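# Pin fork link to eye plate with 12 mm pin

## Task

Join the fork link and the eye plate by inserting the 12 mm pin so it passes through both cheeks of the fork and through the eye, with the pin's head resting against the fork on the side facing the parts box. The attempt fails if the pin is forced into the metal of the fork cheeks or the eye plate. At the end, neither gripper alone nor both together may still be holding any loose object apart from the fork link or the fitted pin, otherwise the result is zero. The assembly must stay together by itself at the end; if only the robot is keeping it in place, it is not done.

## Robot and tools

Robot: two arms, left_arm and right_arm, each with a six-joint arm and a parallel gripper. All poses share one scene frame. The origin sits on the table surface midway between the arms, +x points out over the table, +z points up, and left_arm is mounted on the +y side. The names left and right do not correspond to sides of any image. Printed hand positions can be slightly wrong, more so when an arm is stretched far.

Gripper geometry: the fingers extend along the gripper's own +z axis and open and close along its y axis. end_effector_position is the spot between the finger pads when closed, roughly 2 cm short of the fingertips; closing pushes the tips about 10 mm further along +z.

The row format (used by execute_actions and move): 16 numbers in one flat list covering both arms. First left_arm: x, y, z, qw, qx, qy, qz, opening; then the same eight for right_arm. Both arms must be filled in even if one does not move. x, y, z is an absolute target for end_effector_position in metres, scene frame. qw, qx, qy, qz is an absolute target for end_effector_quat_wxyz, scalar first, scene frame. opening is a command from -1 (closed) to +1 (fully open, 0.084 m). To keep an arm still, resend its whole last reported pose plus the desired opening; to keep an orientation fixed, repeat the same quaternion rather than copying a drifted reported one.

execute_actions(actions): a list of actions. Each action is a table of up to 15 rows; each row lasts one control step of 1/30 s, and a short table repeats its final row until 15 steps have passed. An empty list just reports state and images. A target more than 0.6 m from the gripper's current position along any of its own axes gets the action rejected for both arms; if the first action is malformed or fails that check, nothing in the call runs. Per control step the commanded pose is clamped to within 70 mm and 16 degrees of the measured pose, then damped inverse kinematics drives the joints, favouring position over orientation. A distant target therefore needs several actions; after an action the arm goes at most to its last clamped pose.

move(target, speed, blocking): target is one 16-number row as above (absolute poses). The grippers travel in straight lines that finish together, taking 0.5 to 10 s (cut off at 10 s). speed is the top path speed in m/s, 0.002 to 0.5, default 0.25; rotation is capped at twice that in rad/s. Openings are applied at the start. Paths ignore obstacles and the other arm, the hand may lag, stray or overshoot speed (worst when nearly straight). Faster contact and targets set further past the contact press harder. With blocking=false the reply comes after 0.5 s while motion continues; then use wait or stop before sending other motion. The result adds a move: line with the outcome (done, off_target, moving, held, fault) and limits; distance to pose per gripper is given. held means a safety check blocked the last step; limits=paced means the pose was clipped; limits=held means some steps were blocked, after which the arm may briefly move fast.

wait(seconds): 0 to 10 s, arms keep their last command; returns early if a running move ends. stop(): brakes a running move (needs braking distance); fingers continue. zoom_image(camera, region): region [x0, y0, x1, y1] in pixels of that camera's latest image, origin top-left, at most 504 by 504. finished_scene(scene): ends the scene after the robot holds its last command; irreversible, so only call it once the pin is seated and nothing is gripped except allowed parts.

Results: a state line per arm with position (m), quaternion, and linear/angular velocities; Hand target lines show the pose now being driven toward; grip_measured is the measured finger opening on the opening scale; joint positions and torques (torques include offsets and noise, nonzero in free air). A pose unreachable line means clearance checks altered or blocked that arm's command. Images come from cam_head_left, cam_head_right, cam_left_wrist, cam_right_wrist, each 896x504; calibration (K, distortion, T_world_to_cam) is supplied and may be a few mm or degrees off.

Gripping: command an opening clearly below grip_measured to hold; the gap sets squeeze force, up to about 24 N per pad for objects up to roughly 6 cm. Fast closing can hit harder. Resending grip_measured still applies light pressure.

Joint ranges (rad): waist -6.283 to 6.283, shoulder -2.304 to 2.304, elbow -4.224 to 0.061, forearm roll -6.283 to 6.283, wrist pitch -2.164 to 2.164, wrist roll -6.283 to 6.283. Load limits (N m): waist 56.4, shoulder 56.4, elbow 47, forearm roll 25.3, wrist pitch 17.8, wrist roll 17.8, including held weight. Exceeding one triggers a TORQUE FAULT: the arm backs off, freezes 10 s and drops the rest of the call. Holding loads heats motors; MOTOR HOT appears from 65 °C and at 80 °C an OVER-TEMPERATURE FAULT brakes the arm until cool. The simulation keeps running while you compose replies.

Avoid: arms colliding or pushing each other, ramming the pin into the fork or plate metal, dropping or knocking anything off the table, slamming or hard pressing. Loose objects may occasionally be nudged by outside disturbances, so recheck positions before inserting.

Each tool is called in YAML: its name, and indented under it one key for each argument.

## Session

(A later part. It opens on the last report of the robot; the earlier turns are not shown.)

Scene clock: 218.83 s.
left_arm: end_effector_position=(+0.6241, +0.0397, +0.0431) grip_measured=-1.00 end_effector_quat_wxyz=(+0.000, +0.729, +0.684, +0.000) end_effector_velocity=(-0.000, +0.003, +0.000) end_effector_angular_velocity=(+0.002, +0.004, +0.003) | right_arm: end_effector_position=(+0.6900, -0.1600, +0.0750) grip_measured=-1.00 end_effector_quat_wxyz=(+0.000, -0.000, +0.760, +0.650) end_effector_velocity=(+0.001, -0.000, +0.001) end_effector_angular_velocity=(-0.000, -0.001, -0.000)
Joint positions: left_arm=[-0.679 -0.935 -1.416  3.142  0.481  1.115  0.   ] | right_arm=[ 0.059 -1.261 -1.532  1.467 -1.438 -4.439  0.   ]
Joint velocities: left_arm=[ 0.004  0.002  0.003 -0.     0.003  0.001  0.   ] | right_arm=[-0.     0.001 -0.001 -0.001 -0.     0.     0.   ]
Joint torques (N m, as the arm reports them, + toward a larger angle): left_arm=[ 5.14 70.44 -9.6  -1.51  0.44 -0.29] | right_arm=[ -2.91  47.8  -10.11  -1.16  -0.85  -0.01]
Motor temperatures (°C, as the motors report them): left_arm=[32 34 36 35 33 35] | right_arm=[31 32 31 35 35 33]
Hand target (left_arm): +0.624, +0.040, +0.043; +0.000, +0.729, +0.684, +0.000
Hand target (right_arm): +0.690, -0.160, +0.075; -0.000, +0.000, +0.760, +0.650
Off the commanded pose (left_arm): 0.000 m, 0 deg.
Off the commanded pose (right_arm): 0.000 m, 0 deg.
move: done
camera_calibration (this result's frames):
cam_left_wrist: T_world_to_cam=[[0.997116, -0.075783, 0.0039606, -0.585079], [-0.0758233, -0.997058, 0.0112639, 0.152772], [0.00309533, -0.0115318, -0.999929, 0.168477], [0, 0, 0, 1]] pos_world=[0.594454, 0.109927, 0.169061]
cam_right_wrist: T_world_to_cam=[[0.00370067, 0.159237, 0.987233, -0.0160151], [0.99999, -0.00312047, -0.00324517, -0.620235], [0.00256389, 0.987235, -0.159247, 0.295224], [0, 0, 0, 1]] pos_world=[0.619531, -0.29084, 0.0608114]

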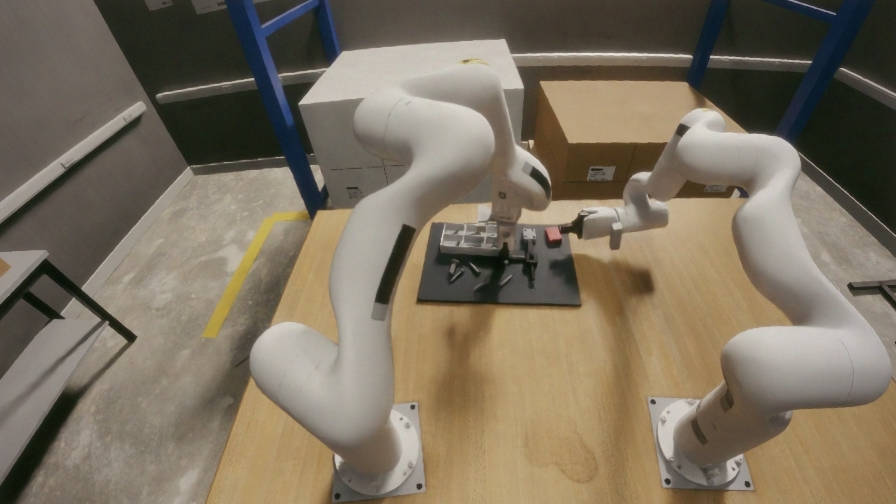

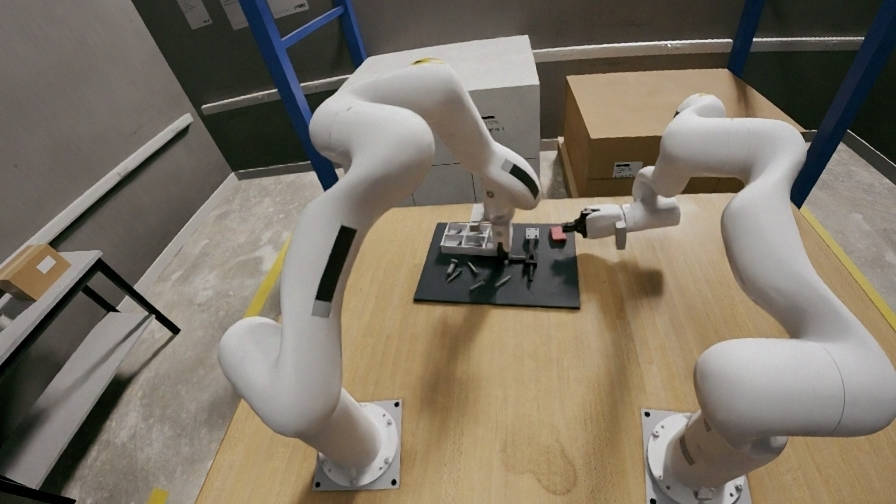

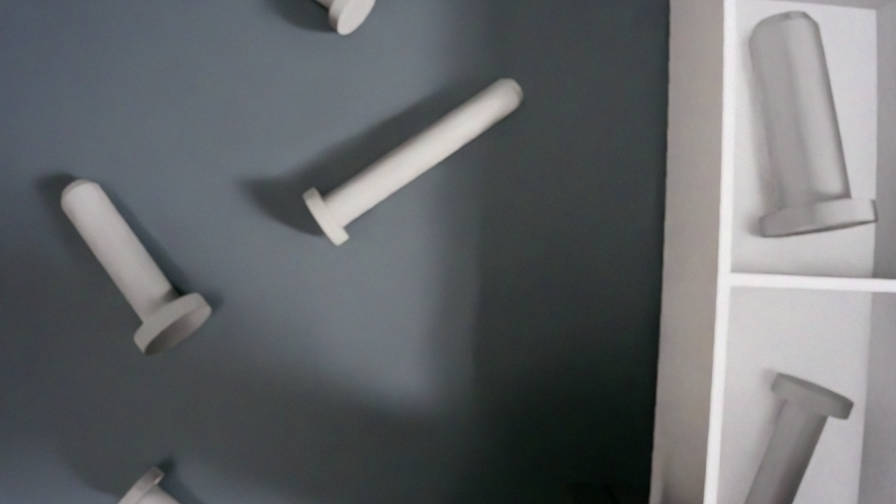

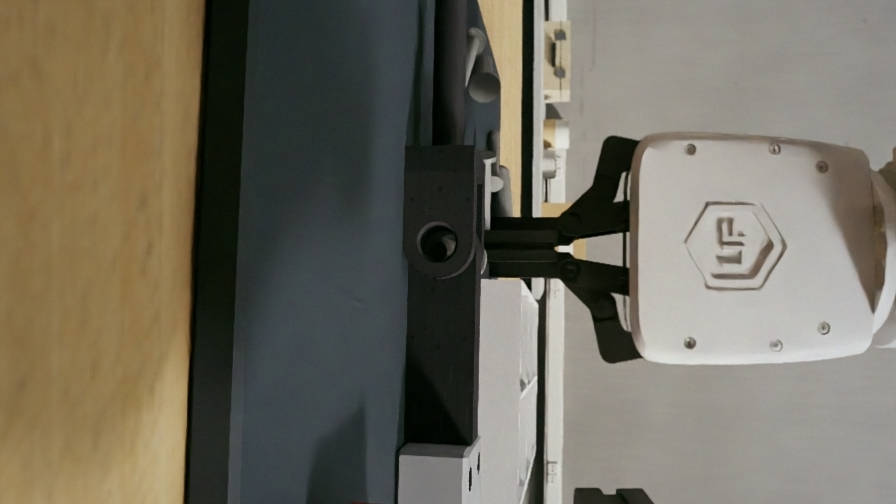

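move:
  target: [0.624,0.04,0.043,0,0.729,0.684,0,-1,0.55,-0.09,0.11,0,0,0.966,0.259,-0.2]
  speed: 0.15

move:
  target: [0.624,0.04,0.043,0,0.729,0.684,0,-1,0.55,-0.0525,0.038,0,0,0.966,0.259,-0.2]
  speed: 0.04

move:
  target: [0.624,0.04,0.043,0,0.729,0.684,0,-1,0.55,-0.0525,0.038,0,0,0.966,0.259,-1]

Scene clock: 225.37 s.
left_arm: end_effector_position=(+0.6240, +0.0400, +0.0430) grip_measured=-1.00 end_effector_quat_wxyz=(-0.000, +0.729, +0.684, +0.000) end_effector_velocity=(-0.000, -0.000, -0.001) end_effector_angular_velocity=(+0.000, +0.000, -0.001) | right_arm: end_effector_position=(+0.5501, -0.0909, +0.1103) grip_measured=-0.21 end_effector_quat_wxyz=(+0.002, +0.001, +0.966, +0.259) end_effector_velocity=(-0.001, -0.001, +0.000) end_effector_angular_velocity=(-0.012, +0.008, -0.001)
Joint positions: left_arm=[-0.678 -0.935 -1.416  3.142  0.481  1.115  0.   ] | right_arm=[ 0.418 -0.636 -0.962  1.293 -0.52  -4.056  0.035]
Joint velocities: left_arm=[-0.001 -0.001 -0.     0.001 -0.    -0.     0.   ] | right_arm=[ 0.004  0.002 -0.002 -0.029  0.006  0.034 -0.   ]
Joint torques (N m, as the arm reports them, + toward a larger angle): left_arm=[ 6.62 70.65 -9.22 -1.53  0.4  -0.24] | right_arm=[ -3.78  36.83 -11.63  -1.13   0.08   0.04]
Motor temperatures (°C, as the motors report them): left_arm=[32 34 36 35 33 35] | right_arm=[31 32 31 35 35 33]
Hand target (left_arm): +0.624, +0.040, +0.043; -0.000, +0.729, +0.684, +0.000
Hand target (right_arm): +0.550, -0.091, +0.110; +0.001, +0.001, +0.966, +0.258
Off the commanded pose (left_arm): 0.000 m, 0 deg.
Off the commanded pose (right_arm): 0.001 m, 0 deg.
move: done
camera_calibration (this result's frames):
cam_left_wrist: T_world_to_cam=[[0.997124, -0.0757166, 0.00336391, -0.584915], [-0.0757492, -0.997067, 0.0109457, 0.153018], [0.00252527, -0.011169, -0.999934, 0.168755], [0, 0, 0, 1]] pos_world=[0.594397, 0.110166, 0.169037]
cam_right_wrist: T_world_to_cam=[[0.00403006, 0.868044, 0.496472, 0.0570627], [0.999973, -0.00656561, 0.0033623, -0.481035], [0.00617826, 0.496445, -0.868046, 0.264585], [0, 0, 0, 1]] pos_world=[0.479158, -0.184043, 0.202959]

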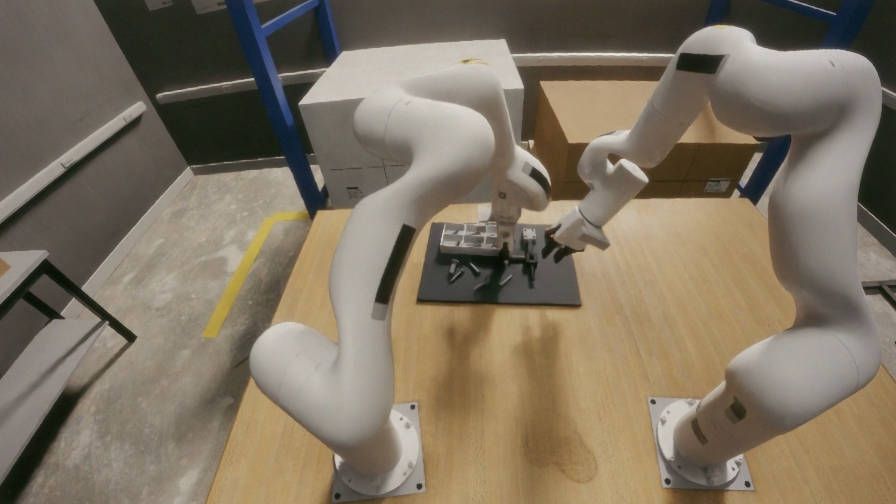

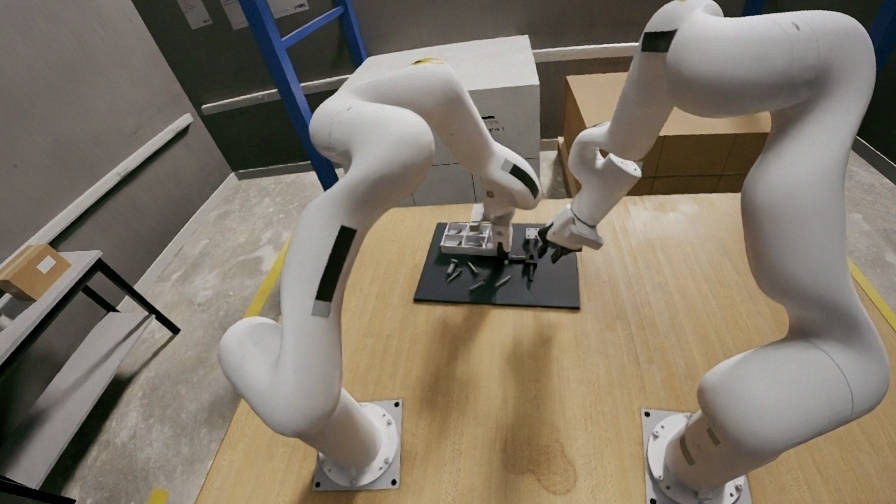

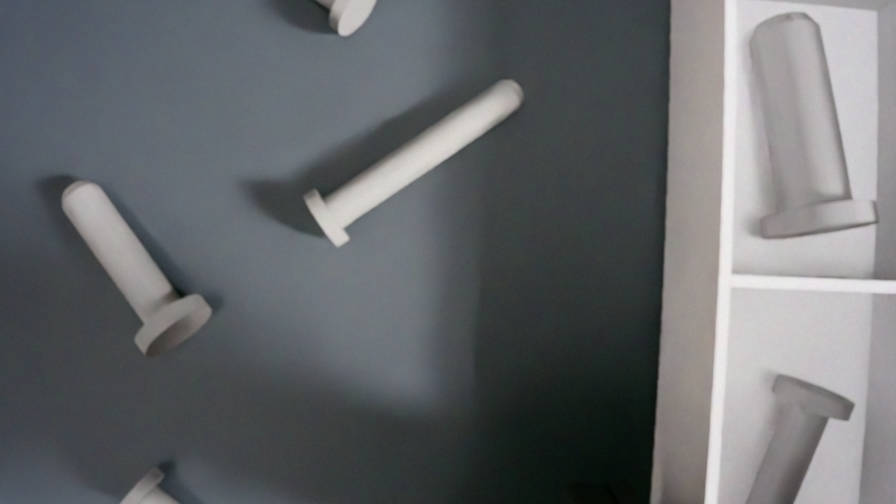

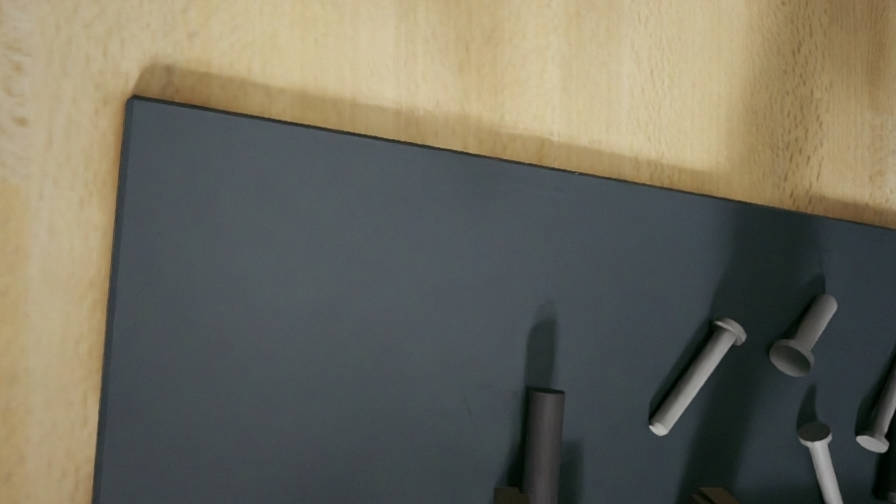

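Scene clock: 227.77 s.
left_arm: end_effector_position=(+0.6240, +0.0400, +0.0430) grip_measured=-1.00 end_effector_quat_wxyz=(-0.000, +0.729, +0.684, -0.000) end_effector_velocity=(+0.000, +0.000, -0.000) end_effector_angular_velocity=(-0.000, -0.000, +0.000) | right_arm: end_effector_position=(+0.5497, -0.0529, +0.0381) grip_measured=-0.21 end_effector_quat_wxyz=(-0.000, -0.000, +0.966, +0.259) end_effector_velocity=(+0.000, +0.001, -0.001) end_effector_angular_velocity=(+0.001, -0.002, +0.001)
Joint positions: left_arm=[-0.678 -0.935 -1.416  3.142  0.481  1.115  0.   ] | right_arm=[ 0.487 -0.812 -1.033  1.534 -0.486 -4.256  0.035]
Joint velocities: left_arm=[ 0.    -0.001 -0.     0.    -0.001  0.     0.   ] | right_arm=[ 0.002 -0.003 -0.002  0.006  0.    -0.006  0.   ]
Joint torques (N m, as the arm reports them, + toward a larger angle): left_arm=[ 6.47 68.85 -9.37 -1.29  0.31 -0.14] | right_arm=[ -0.01  38.24 -10.85  -0.87   0.    -0.2 ]
Motor temperatures (°C, as the motors report them): left_arm=[32 34 36 35 33 35] | right_arm=[31 32 31 35 35 33]
Hand target (left_arm): +0.624, +0.040, +0.043; -0.000, +0.729, +0.684, +0.000
Hand target (right_arm): +0.550, -0.053, +0.038; -0.000, -0.000, +0.966, +0.259
Off the commanded pose (left_arm): 0.000 m, 0 deg.
Off the commanded pose (right_arm): 0.000 m, 0 deg.
move: done
camera_calibration (this result's frames):
cam_left_wrist: T_world_to_cam=[[0.997124, -0.0757169, 0.00336251, -0.584915], [-0.0757495, -0.997067, 0.0109476, 0.153019], [0.00252373, -0.0111709, -0.999934, 0.168757], [0, 0, 0, 1]] pos_world=[0.594398, 0.110167, 0.169037]
cam_right_wrist: T_world_to_cam=[[0.0036243, 0.868334, 0.495967, 0.0601157], [0.999991, -0.00429549, 0.000213013, -0.479954], [0.00231539, 0.495961, -0.868342, 0.185141], [0, 0, 0, 1]] pos_world=[0.479303, -0.146085, 0.131052]

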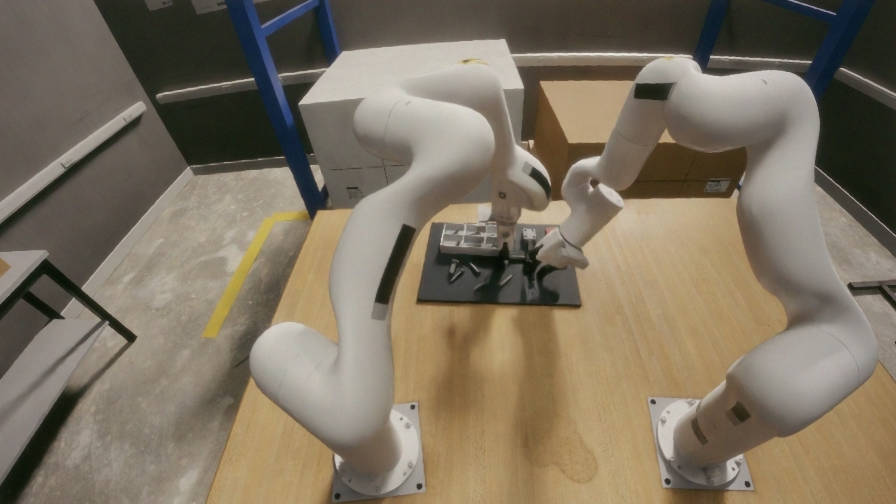

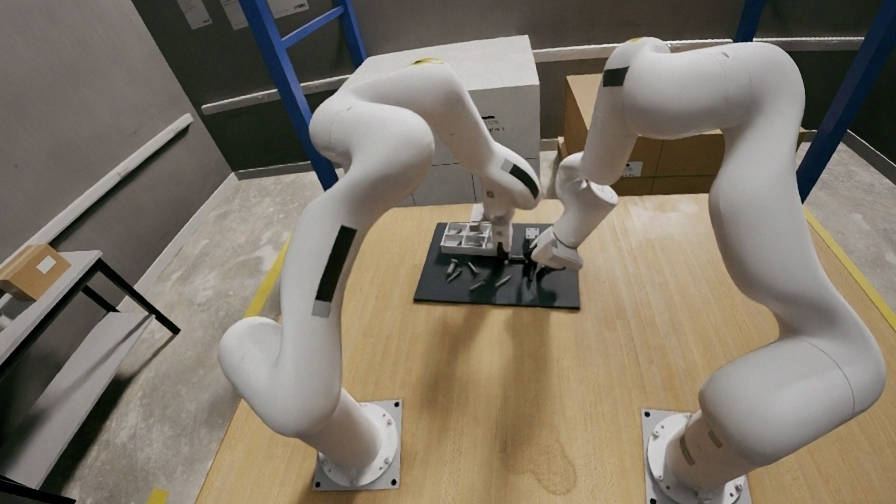

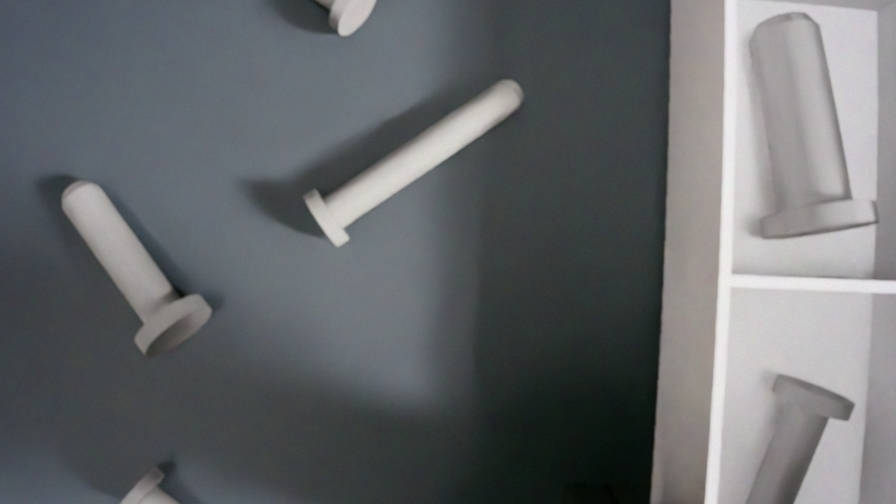

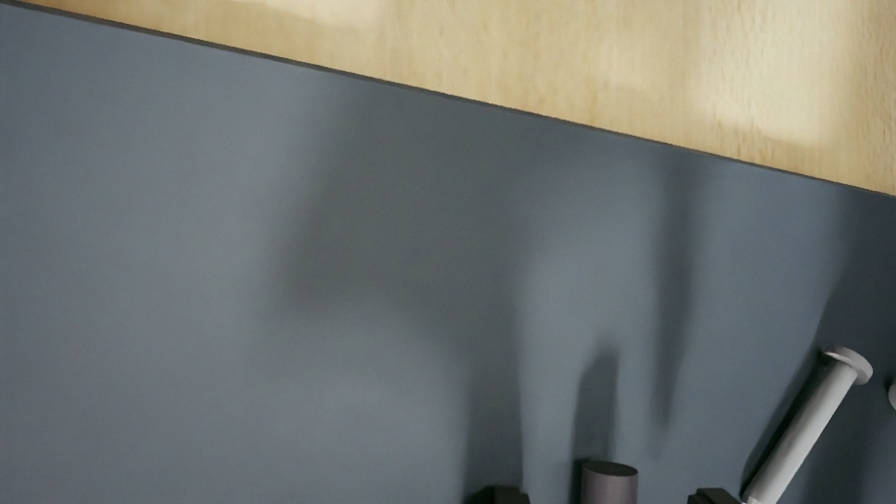

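Scene clock: 228.47 s.
left_arm: end_effector_position=(+0.6240, +0.0400, +0.0430) grip_measured=-1.00 end_effector_quat_wxyz=(-0.000, +0.729, +0.684, -0.000) end_effector_velocity=(+0.001, -0.001, +0.001) end_effector_angular_velocity=(-0.002, -0.002, +0.001) | right_arm: end_effector_position=(+0.5500, -0.0526, +0.0380) grip_measured=-1.00 end_effector_quat_wxyz=(+0.000, +0.000, +0.966, +0.259) end_effector_velocity=(+0.001, +0.000, +0.000) end_effector_angular_velocity=(+0.001, -0.002, -0.002)
Joint positions: left_arm=[-0.678 -0.935 -1.416  3.142  0.481  1.115  0.   ] | right_arm=[ 0.487 -0.812 -1.034  1.535 -0.487 -4.257  0.   ]
Joint velocities: left_arm=[-0.     0.001  0.    -0.001 -0.002 -0.     0.   ] | right_arm=[-0.    -0.001 -0.002  0.002  0.    -0.001  0.   ]
Joint torques (N m, as the arm reports them, + toward a larger angle): left_arm=[ 7.4  69.45 -9.48 -1.62  0.35 -0.28] | right_arm=[  1.39  34.51 -11.29  -1.56   0.01  -0.1 ]
Motor temperatures (°C, as the motors report them): left_arm=[32 34 36 35 33 35] | right_arm=[31 32 31 35 35 33]
Hand target (left_arm): +0.624, +0.040, +0.043; -0.000, +0.729, +0.684, +0.000
Hand target (right_arm): +0.550, -0.053, +0.038; -0.000, +0.000, +0.966, +0.259
Off the commanded pose (left_arm): 0.000 m, 0 deg.
Off the commanded pose (right_arm): 0.000 m, 0 deg.
move: done
camera_calibration (this result's frames):
cam_left_wrist: T_world_to_cam=[[0.997124, -0.0757171, 0.00336252, -0.584915], [-0.0757497, -0.997067, 0.0109477, 0.153019], [0.00252374, -0.0111709, -0.999934, 0.168757], [0, 0, 0, 1]] pos_world=[0.594398, 0.110167, 0.169037]
cam_right_wrist: T_world_to_cam=[[0.00373563, 0.86799, 0.496567, 0.0597946], [0.99999, -0.00454842, 0.000427706, -0.480248], [0.00262984, 0.496561, -0.867998, 0.184769], [0, 0, 0, 1]] pos_world=[0.479533, -0.145835, 0.130893]

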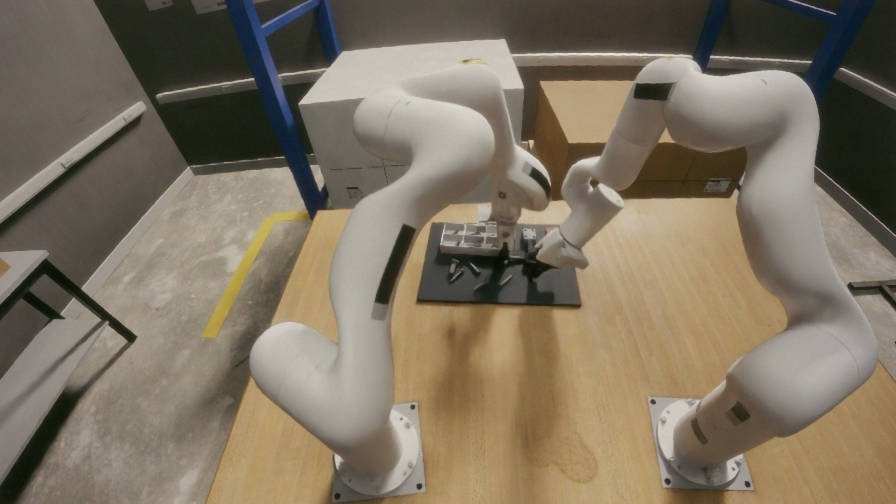

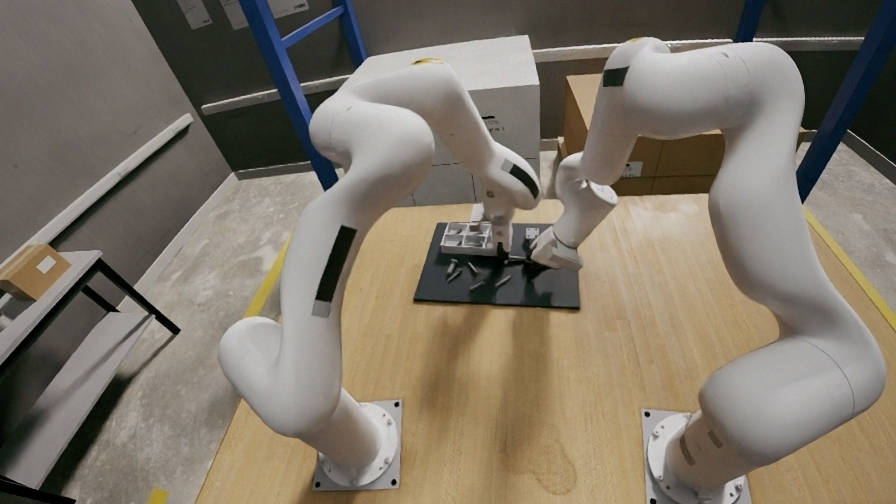

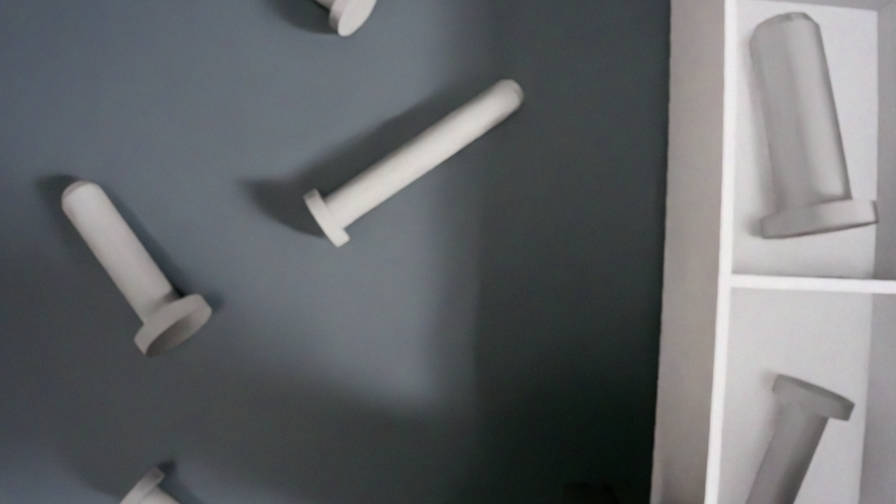

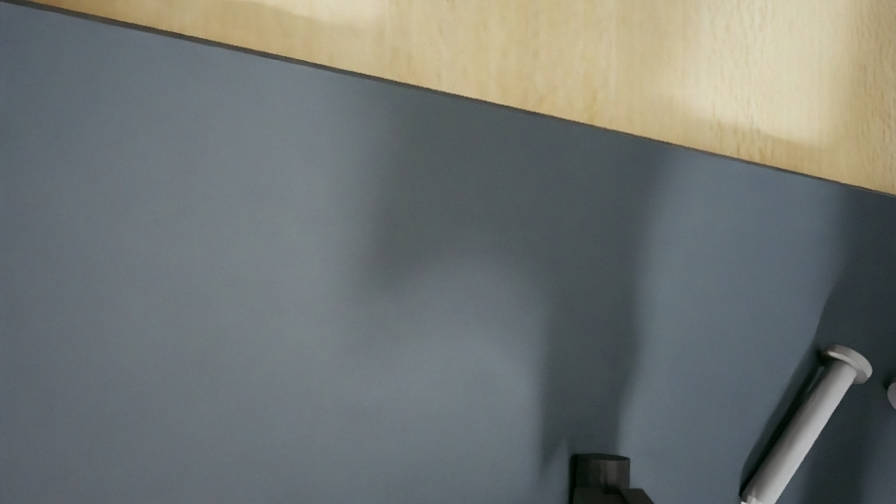

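move:
  target: [0.624,0.040,0.043,0,0.729,0.684,0,-1,0.552,-0.049,0.045,0,0,0.966,0.259,-0.2]
  speed: 0.05

move:
  target: [0.624,0.040,0.043,0,0.729,0.684,0,-1,0.555,-0.046,0.034,0,0,0.966,0.259,-0.2]
  speed: 0.03

move:
  target: [0.624,0.040,0.043,0,0.729,0.684,0,-1,0.555,-0.046,0.034,0,0,0.966,0.259,-1]
  speed: 0.03

Scene clock: 233.80 s.
left_arm: end_effector_position=(+0.6240, +0.0400, +0.0430) grip_measured=-1.00 end_effector_quat_wxyz=(-0.000, +0.729, +0.684, +0.000) end_effector_velocity=(+0.001, -0.001, +0.001) end_effector_angular_velocity=(-0.002, -0.002, +0.000) | right_arm: end_effector_position=(+0.5520, -0.0491, +0.0448) grip_measured=-0.21 end_effector_quat_wxyz=(+0.000, +0.000, +0.966, +0.259) end_effector_velocity=(+0.000, +0.000, +0.001) end_effector_angular_velocity=(-0.000, +0.003, -0.004)
Joint positions: left_arm=[-0.678 -0.935 -1.416  3.142  0.481  1.115  0.   ] | right_arm=[ 0.492 -0.802 -1.039  1.51  -0.486 -4.224  0.035]
Joint velocities: left_arm=[-0.     0.002  0.    -0.    -0.001 -0.     0.   ] | right_arm=[ 0.     0.002 -0.001 -0.007  0.     0.012  0.   ]
Joint torques (N m, as the arm reports them, + toward a larger angle): left_arm=[ 7.19 68.7  -9.09 -1.42  0.43 -0.21] | right_arm=[ -0.35  36.51 -10.4   -1.44  -0.27  -0.15]
Motor temperatures (°C, as the motors report them): left_arm=[32 34 36 35 33 35] | right_arm=[31 32 31 35 35 33]
Hand target (left_arm): +0.624, +0.040, +0.043; -0.000, +0.729, +0.684, -0.000
Hand target (right_arm): +0.552, -0.049, +0.045; +0.000, +0.000, +0.966, +0.259
Off the commanded pose (left_arm): 0.000 m, 0 deg.
Off the commanded pose (right_arm): 0.000 m, 0 deg.
move: done
camera_calibration (this result's frames):
cam_left_wrist: T_world_to_cam=[[0.997124, -0.0757171, 0.00336256, -0.584915], [-0.0757497, -0.997067, 0.0109476, 0.153019], [0.00252377, -0.0111709, -0.999934, 0.168756], [0, 0, 0, 1]] pos_world=[0.594398, 0.110167, 0.169037]
cam_right_wrist: T_world_to_cam=[[0.00367906, 0.867922, 0.496687, 0.0533803], [0.99999, -0.00453569, 0.000518637, -0.482223], [0.00270296, 0.49668, -0.867929, 0.188878], [0, 0, 0, 1]] pos_world=[0.481511, -0.142329, 0.13767]

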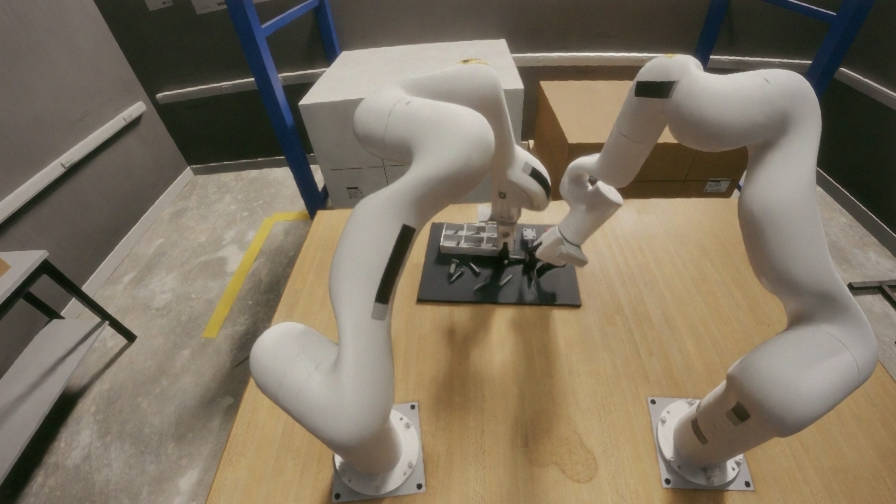

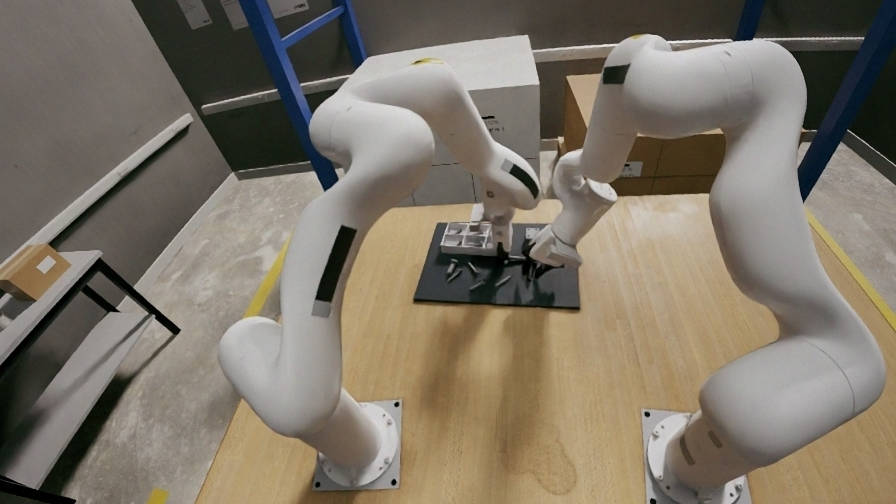

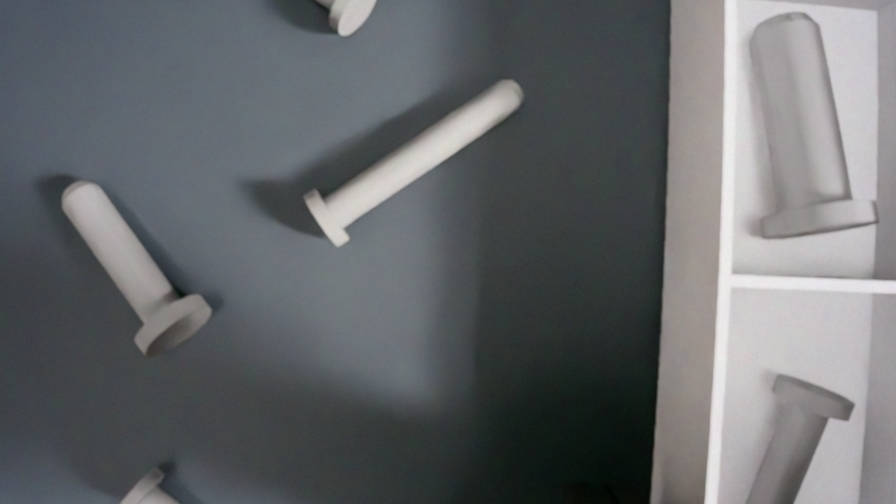

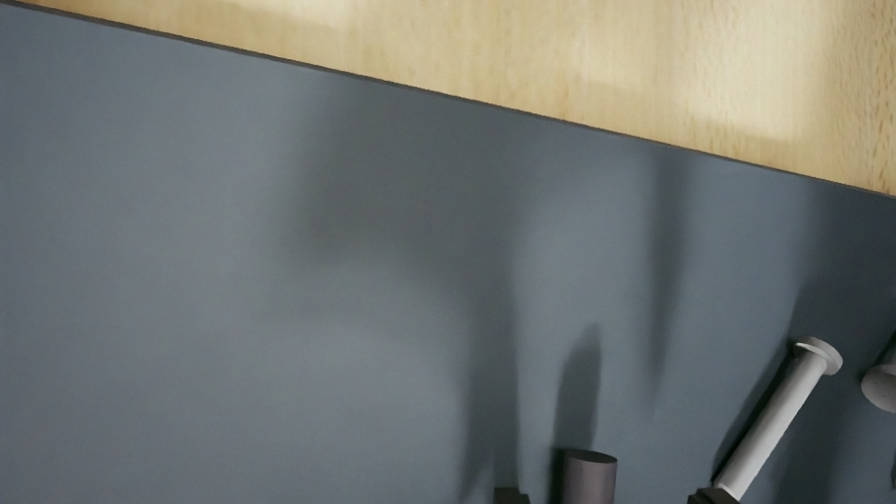

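Scene clock: 234.57 s.
left_arm: end_effector_position=(+0.6240, +0.0400, +0.0430) grip_measured=-1.00 end_effector_quat_wxyz=(-0.000, +0.729, +0.684, +0.000) end_effector_velocity=(+0.001, +0.000, +0.001) end_effector_angular_velocity=(-0.000, -0.001, +0.000) | right_arm: end_effector_position=(+0.5552, -0.0458, +0.0352) grip_measured=-0.21 end_effector_quat_wxyz=(+0.000, -0.000, +0.966, +0.260) end_effector_velocity=(-0.000, -0.000, -0.003) end_effector_angular_velocity=(-0.002, +0.002, -0.002)
Joint positions: left_arm=[-0.678 -0.935 -1.416  3.142  0.481  1.115  0.   ] | right_arm=[ 0.495 -0.829 -1.058  1.532 -0.487 -4.245  0.035]
Joint velocities: left_arm=[ 0.001  0.001 -0.     0.001  0.     0.     0.   ] | right_arm=[ 0.    -0.006 -0.001  0.006  0.002 -0.005 -0.   ]
Joint torques (N m, as the arm reports them, + toward a larger angle): left_arm=[ 6.42 69.69 -9.07 -1.21  0.39 -0.17] | right_arm=[  2.99  22.86 -11.51   0.56   1.16  -0.6 ]
Motor temperatures (°C, as the motors report them): left_arm=[32 34 36 35 33 35] | right_arm=[31 32 31 35 35 33]
Hand target (left_arm): +0.624, +0.040, +0.043; +0.000, +0.729, +0.684, +0.000
Hand target (right_arm): +0.555, -0.046, +0.034; -0.000, -0.000, +0.966, +0.259
Off the commanded pose (left_arm): 0.000 m, 0 deg.
Off the commanded pose (right_arm): 0.001 m, 0 deg.
move: done
camera_calibration (this result's frames):
cam_left_wrist: T_world_to_cam=[[0.997124, -0.0757169, 0.00336254, -0.584915], [-0.0757495, -0.997067, 0.0109476, 0.153019], [0.00252376, -0.0111708, -0.999934, 0.168756], [0, 0, 0, 1]] pos_world=[0.594398, 0.110167, 0.169037]
cam_right_wrist: T_world_to_cam=[[0.00340408, 0.866972, 0.498344, 0.0553758], [0.99999, -0.00434693, 0.000731667, -0.485373], [0.00280061, 0.498337, -0.866979, 0.178833], [0, 0, 0, 1]] pos_world=[0.484679, -0.139238, 0.127803]

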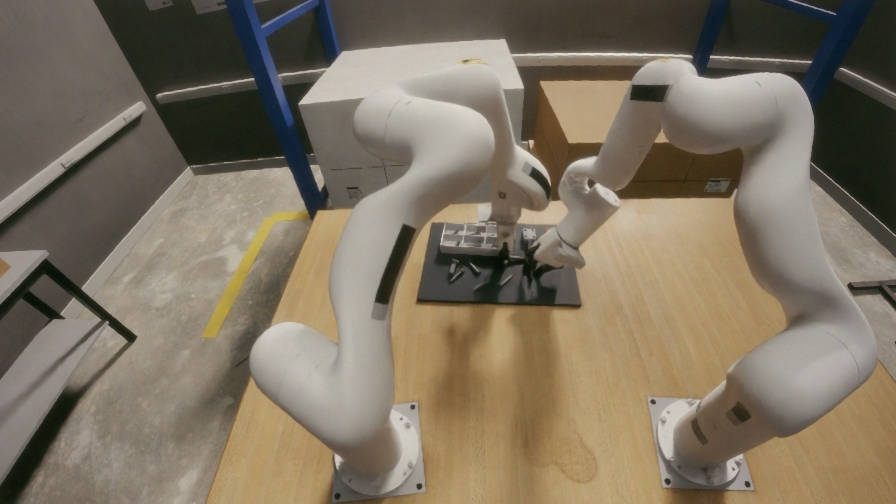

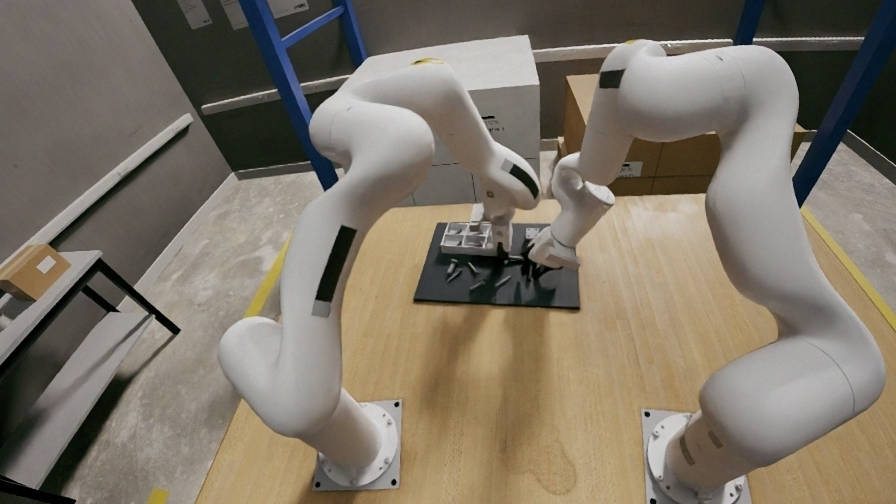

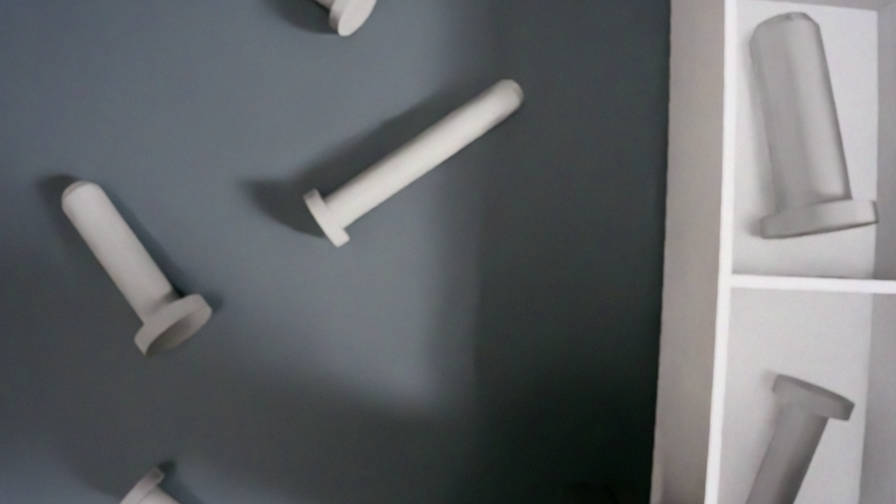

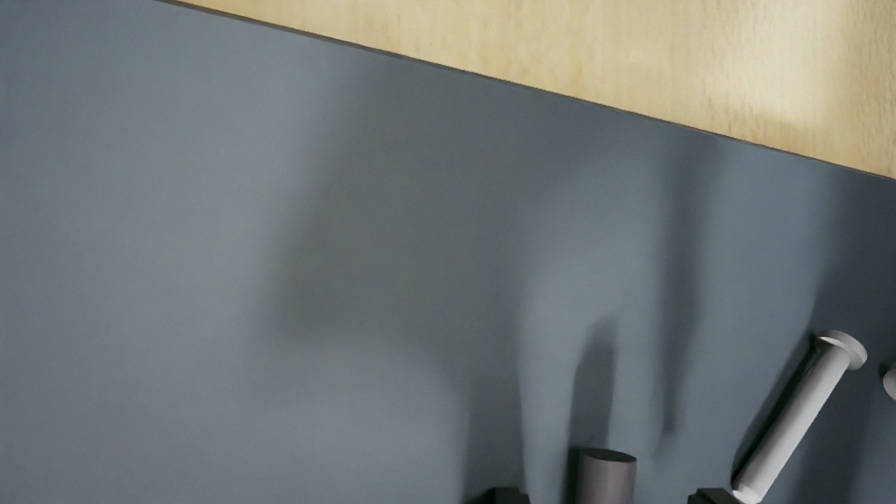

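Scene clock: 235.27 s.
left_arm: end_effector_position=(+0.6240, +0.0400, +0.0430) grip_measured=-1.00 end_effector_quat_wxyz=(+0.000, +0.729, +0.684, +0.000) end_effector_velocity=(+0.000, -0.000, +0.000) end_effector_angular_velocity=(-0.000, -0.001, -0.001) | right_arm: end_effector_position=(+0.5550, -0.0464, +0.0337) grip_measured=-0.70 end_effector_quat_wxyz=(+0.000, +0.000, +0.966, +0.258) end_effector_velocity=(+0.000, +0.000, +0.000) end_effector_angular_velocity=(+0.001, -0.000, +0.001)
Joint positions: left_arm=[-0.678 -0.935 -1.416  3.142  0.481  1.115  0.   ] | right_arm=[ 0.495 -0.831 -1.058  1.533 -0.484 -4.245  0.013]
Joint velocities: left_arm=[-0.     0.    -0.     0.001 -0.    -0.     0.   ] | right_arm=[ 0.     0.    -0.    -0.    -0.001 -0.     0.   ]
Joint torques (N m, as the arm reports them, + toward a larger angle): left_arm=[ 5.35 69.93 -9.29 -1.32  0.36 -0.31] | right_arm=[  6.88  41.76 -12.61  -1.57  -2.97  -1.01]
Motor temperatures (°C, as the motors report them): left_arm=[32 34 36 35 33 35] | right_arm=[31 32 31 35 35 33]
Hand target (left_arm): +0.624, +0.040, +0.043; +0.000, +0.729, +0.684, -0.000
Hand target (right_arm): +0.555, -0.046, +0.034; +0.000, -0.000, +0.966, +0.259
Off the commanded pose (left_arm): 0.000 m, 0 deg.
Off the commanded pose (right_arm): 0.001 m, 0 deg.
move: done
camera_calibration (this result's frames):
cam_left_wrist: T_world_to_cam=[[0.997124, -0.075717, 0.0033626, -0.584915], [-0.0757496, -0.997067, 0.0109477, 0.153019], [0.00252381, -0.0111709, -0.999934, 0.168756], [0, 0, 0, 1]] pos_world=[0.594398, 0.110167, 0.169037]
cam_right_wrist: T_world_to_cam=[[0.00411048, 0.86856, 0.495567, 0.0564416], [0.999987, -0.00499031, 0.000451915, -0.485224], [0.00286555, 0.495558, -0.86857, 0.177811], [0, 0, 0, 1]] pos_world=[0.484476, -0.13956, 0.12669]

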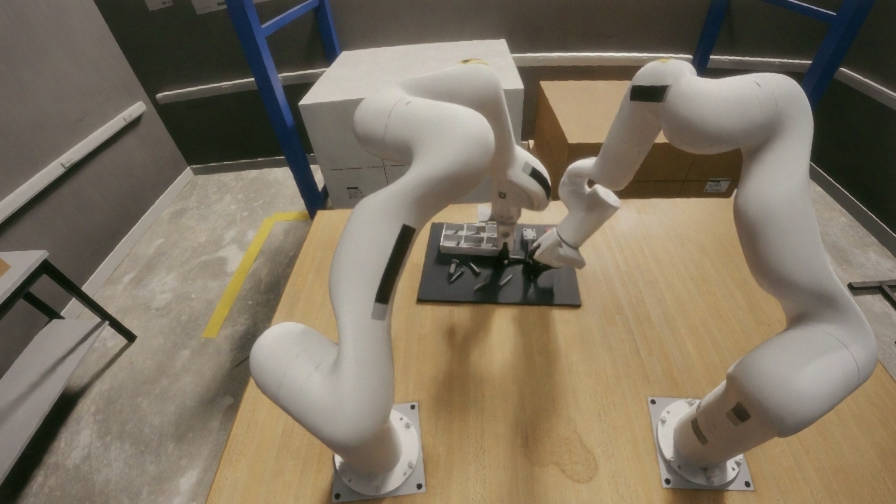

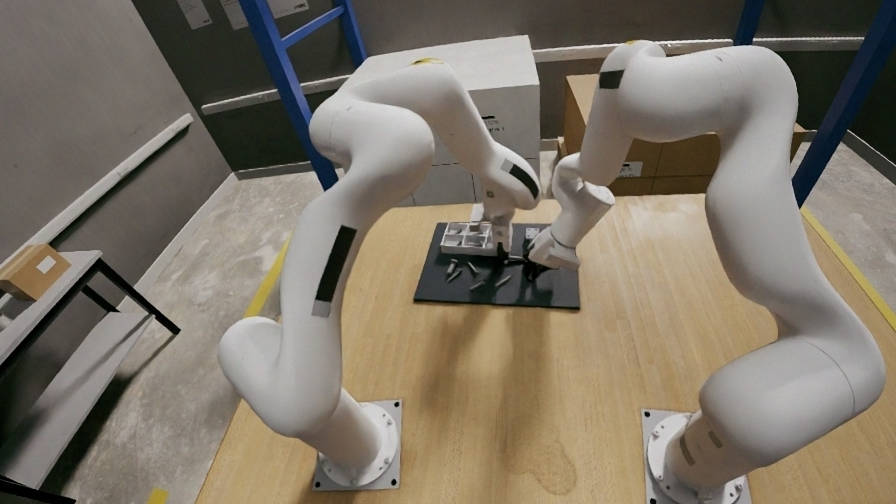

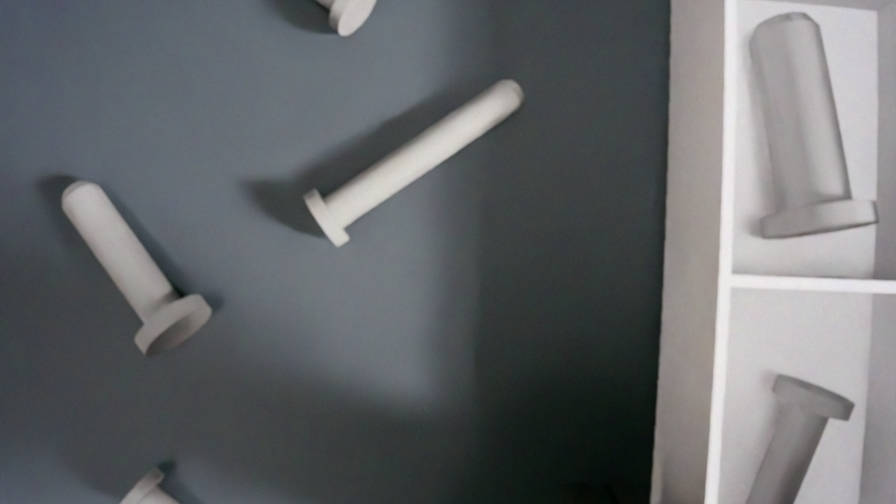

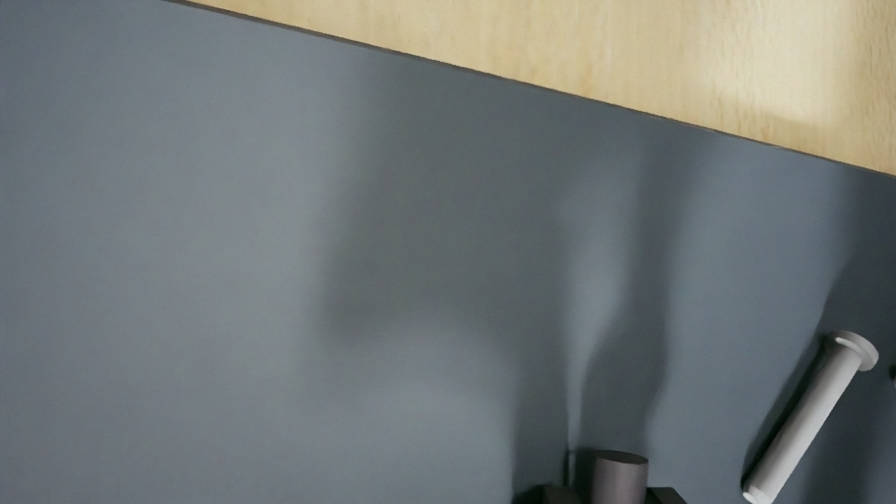

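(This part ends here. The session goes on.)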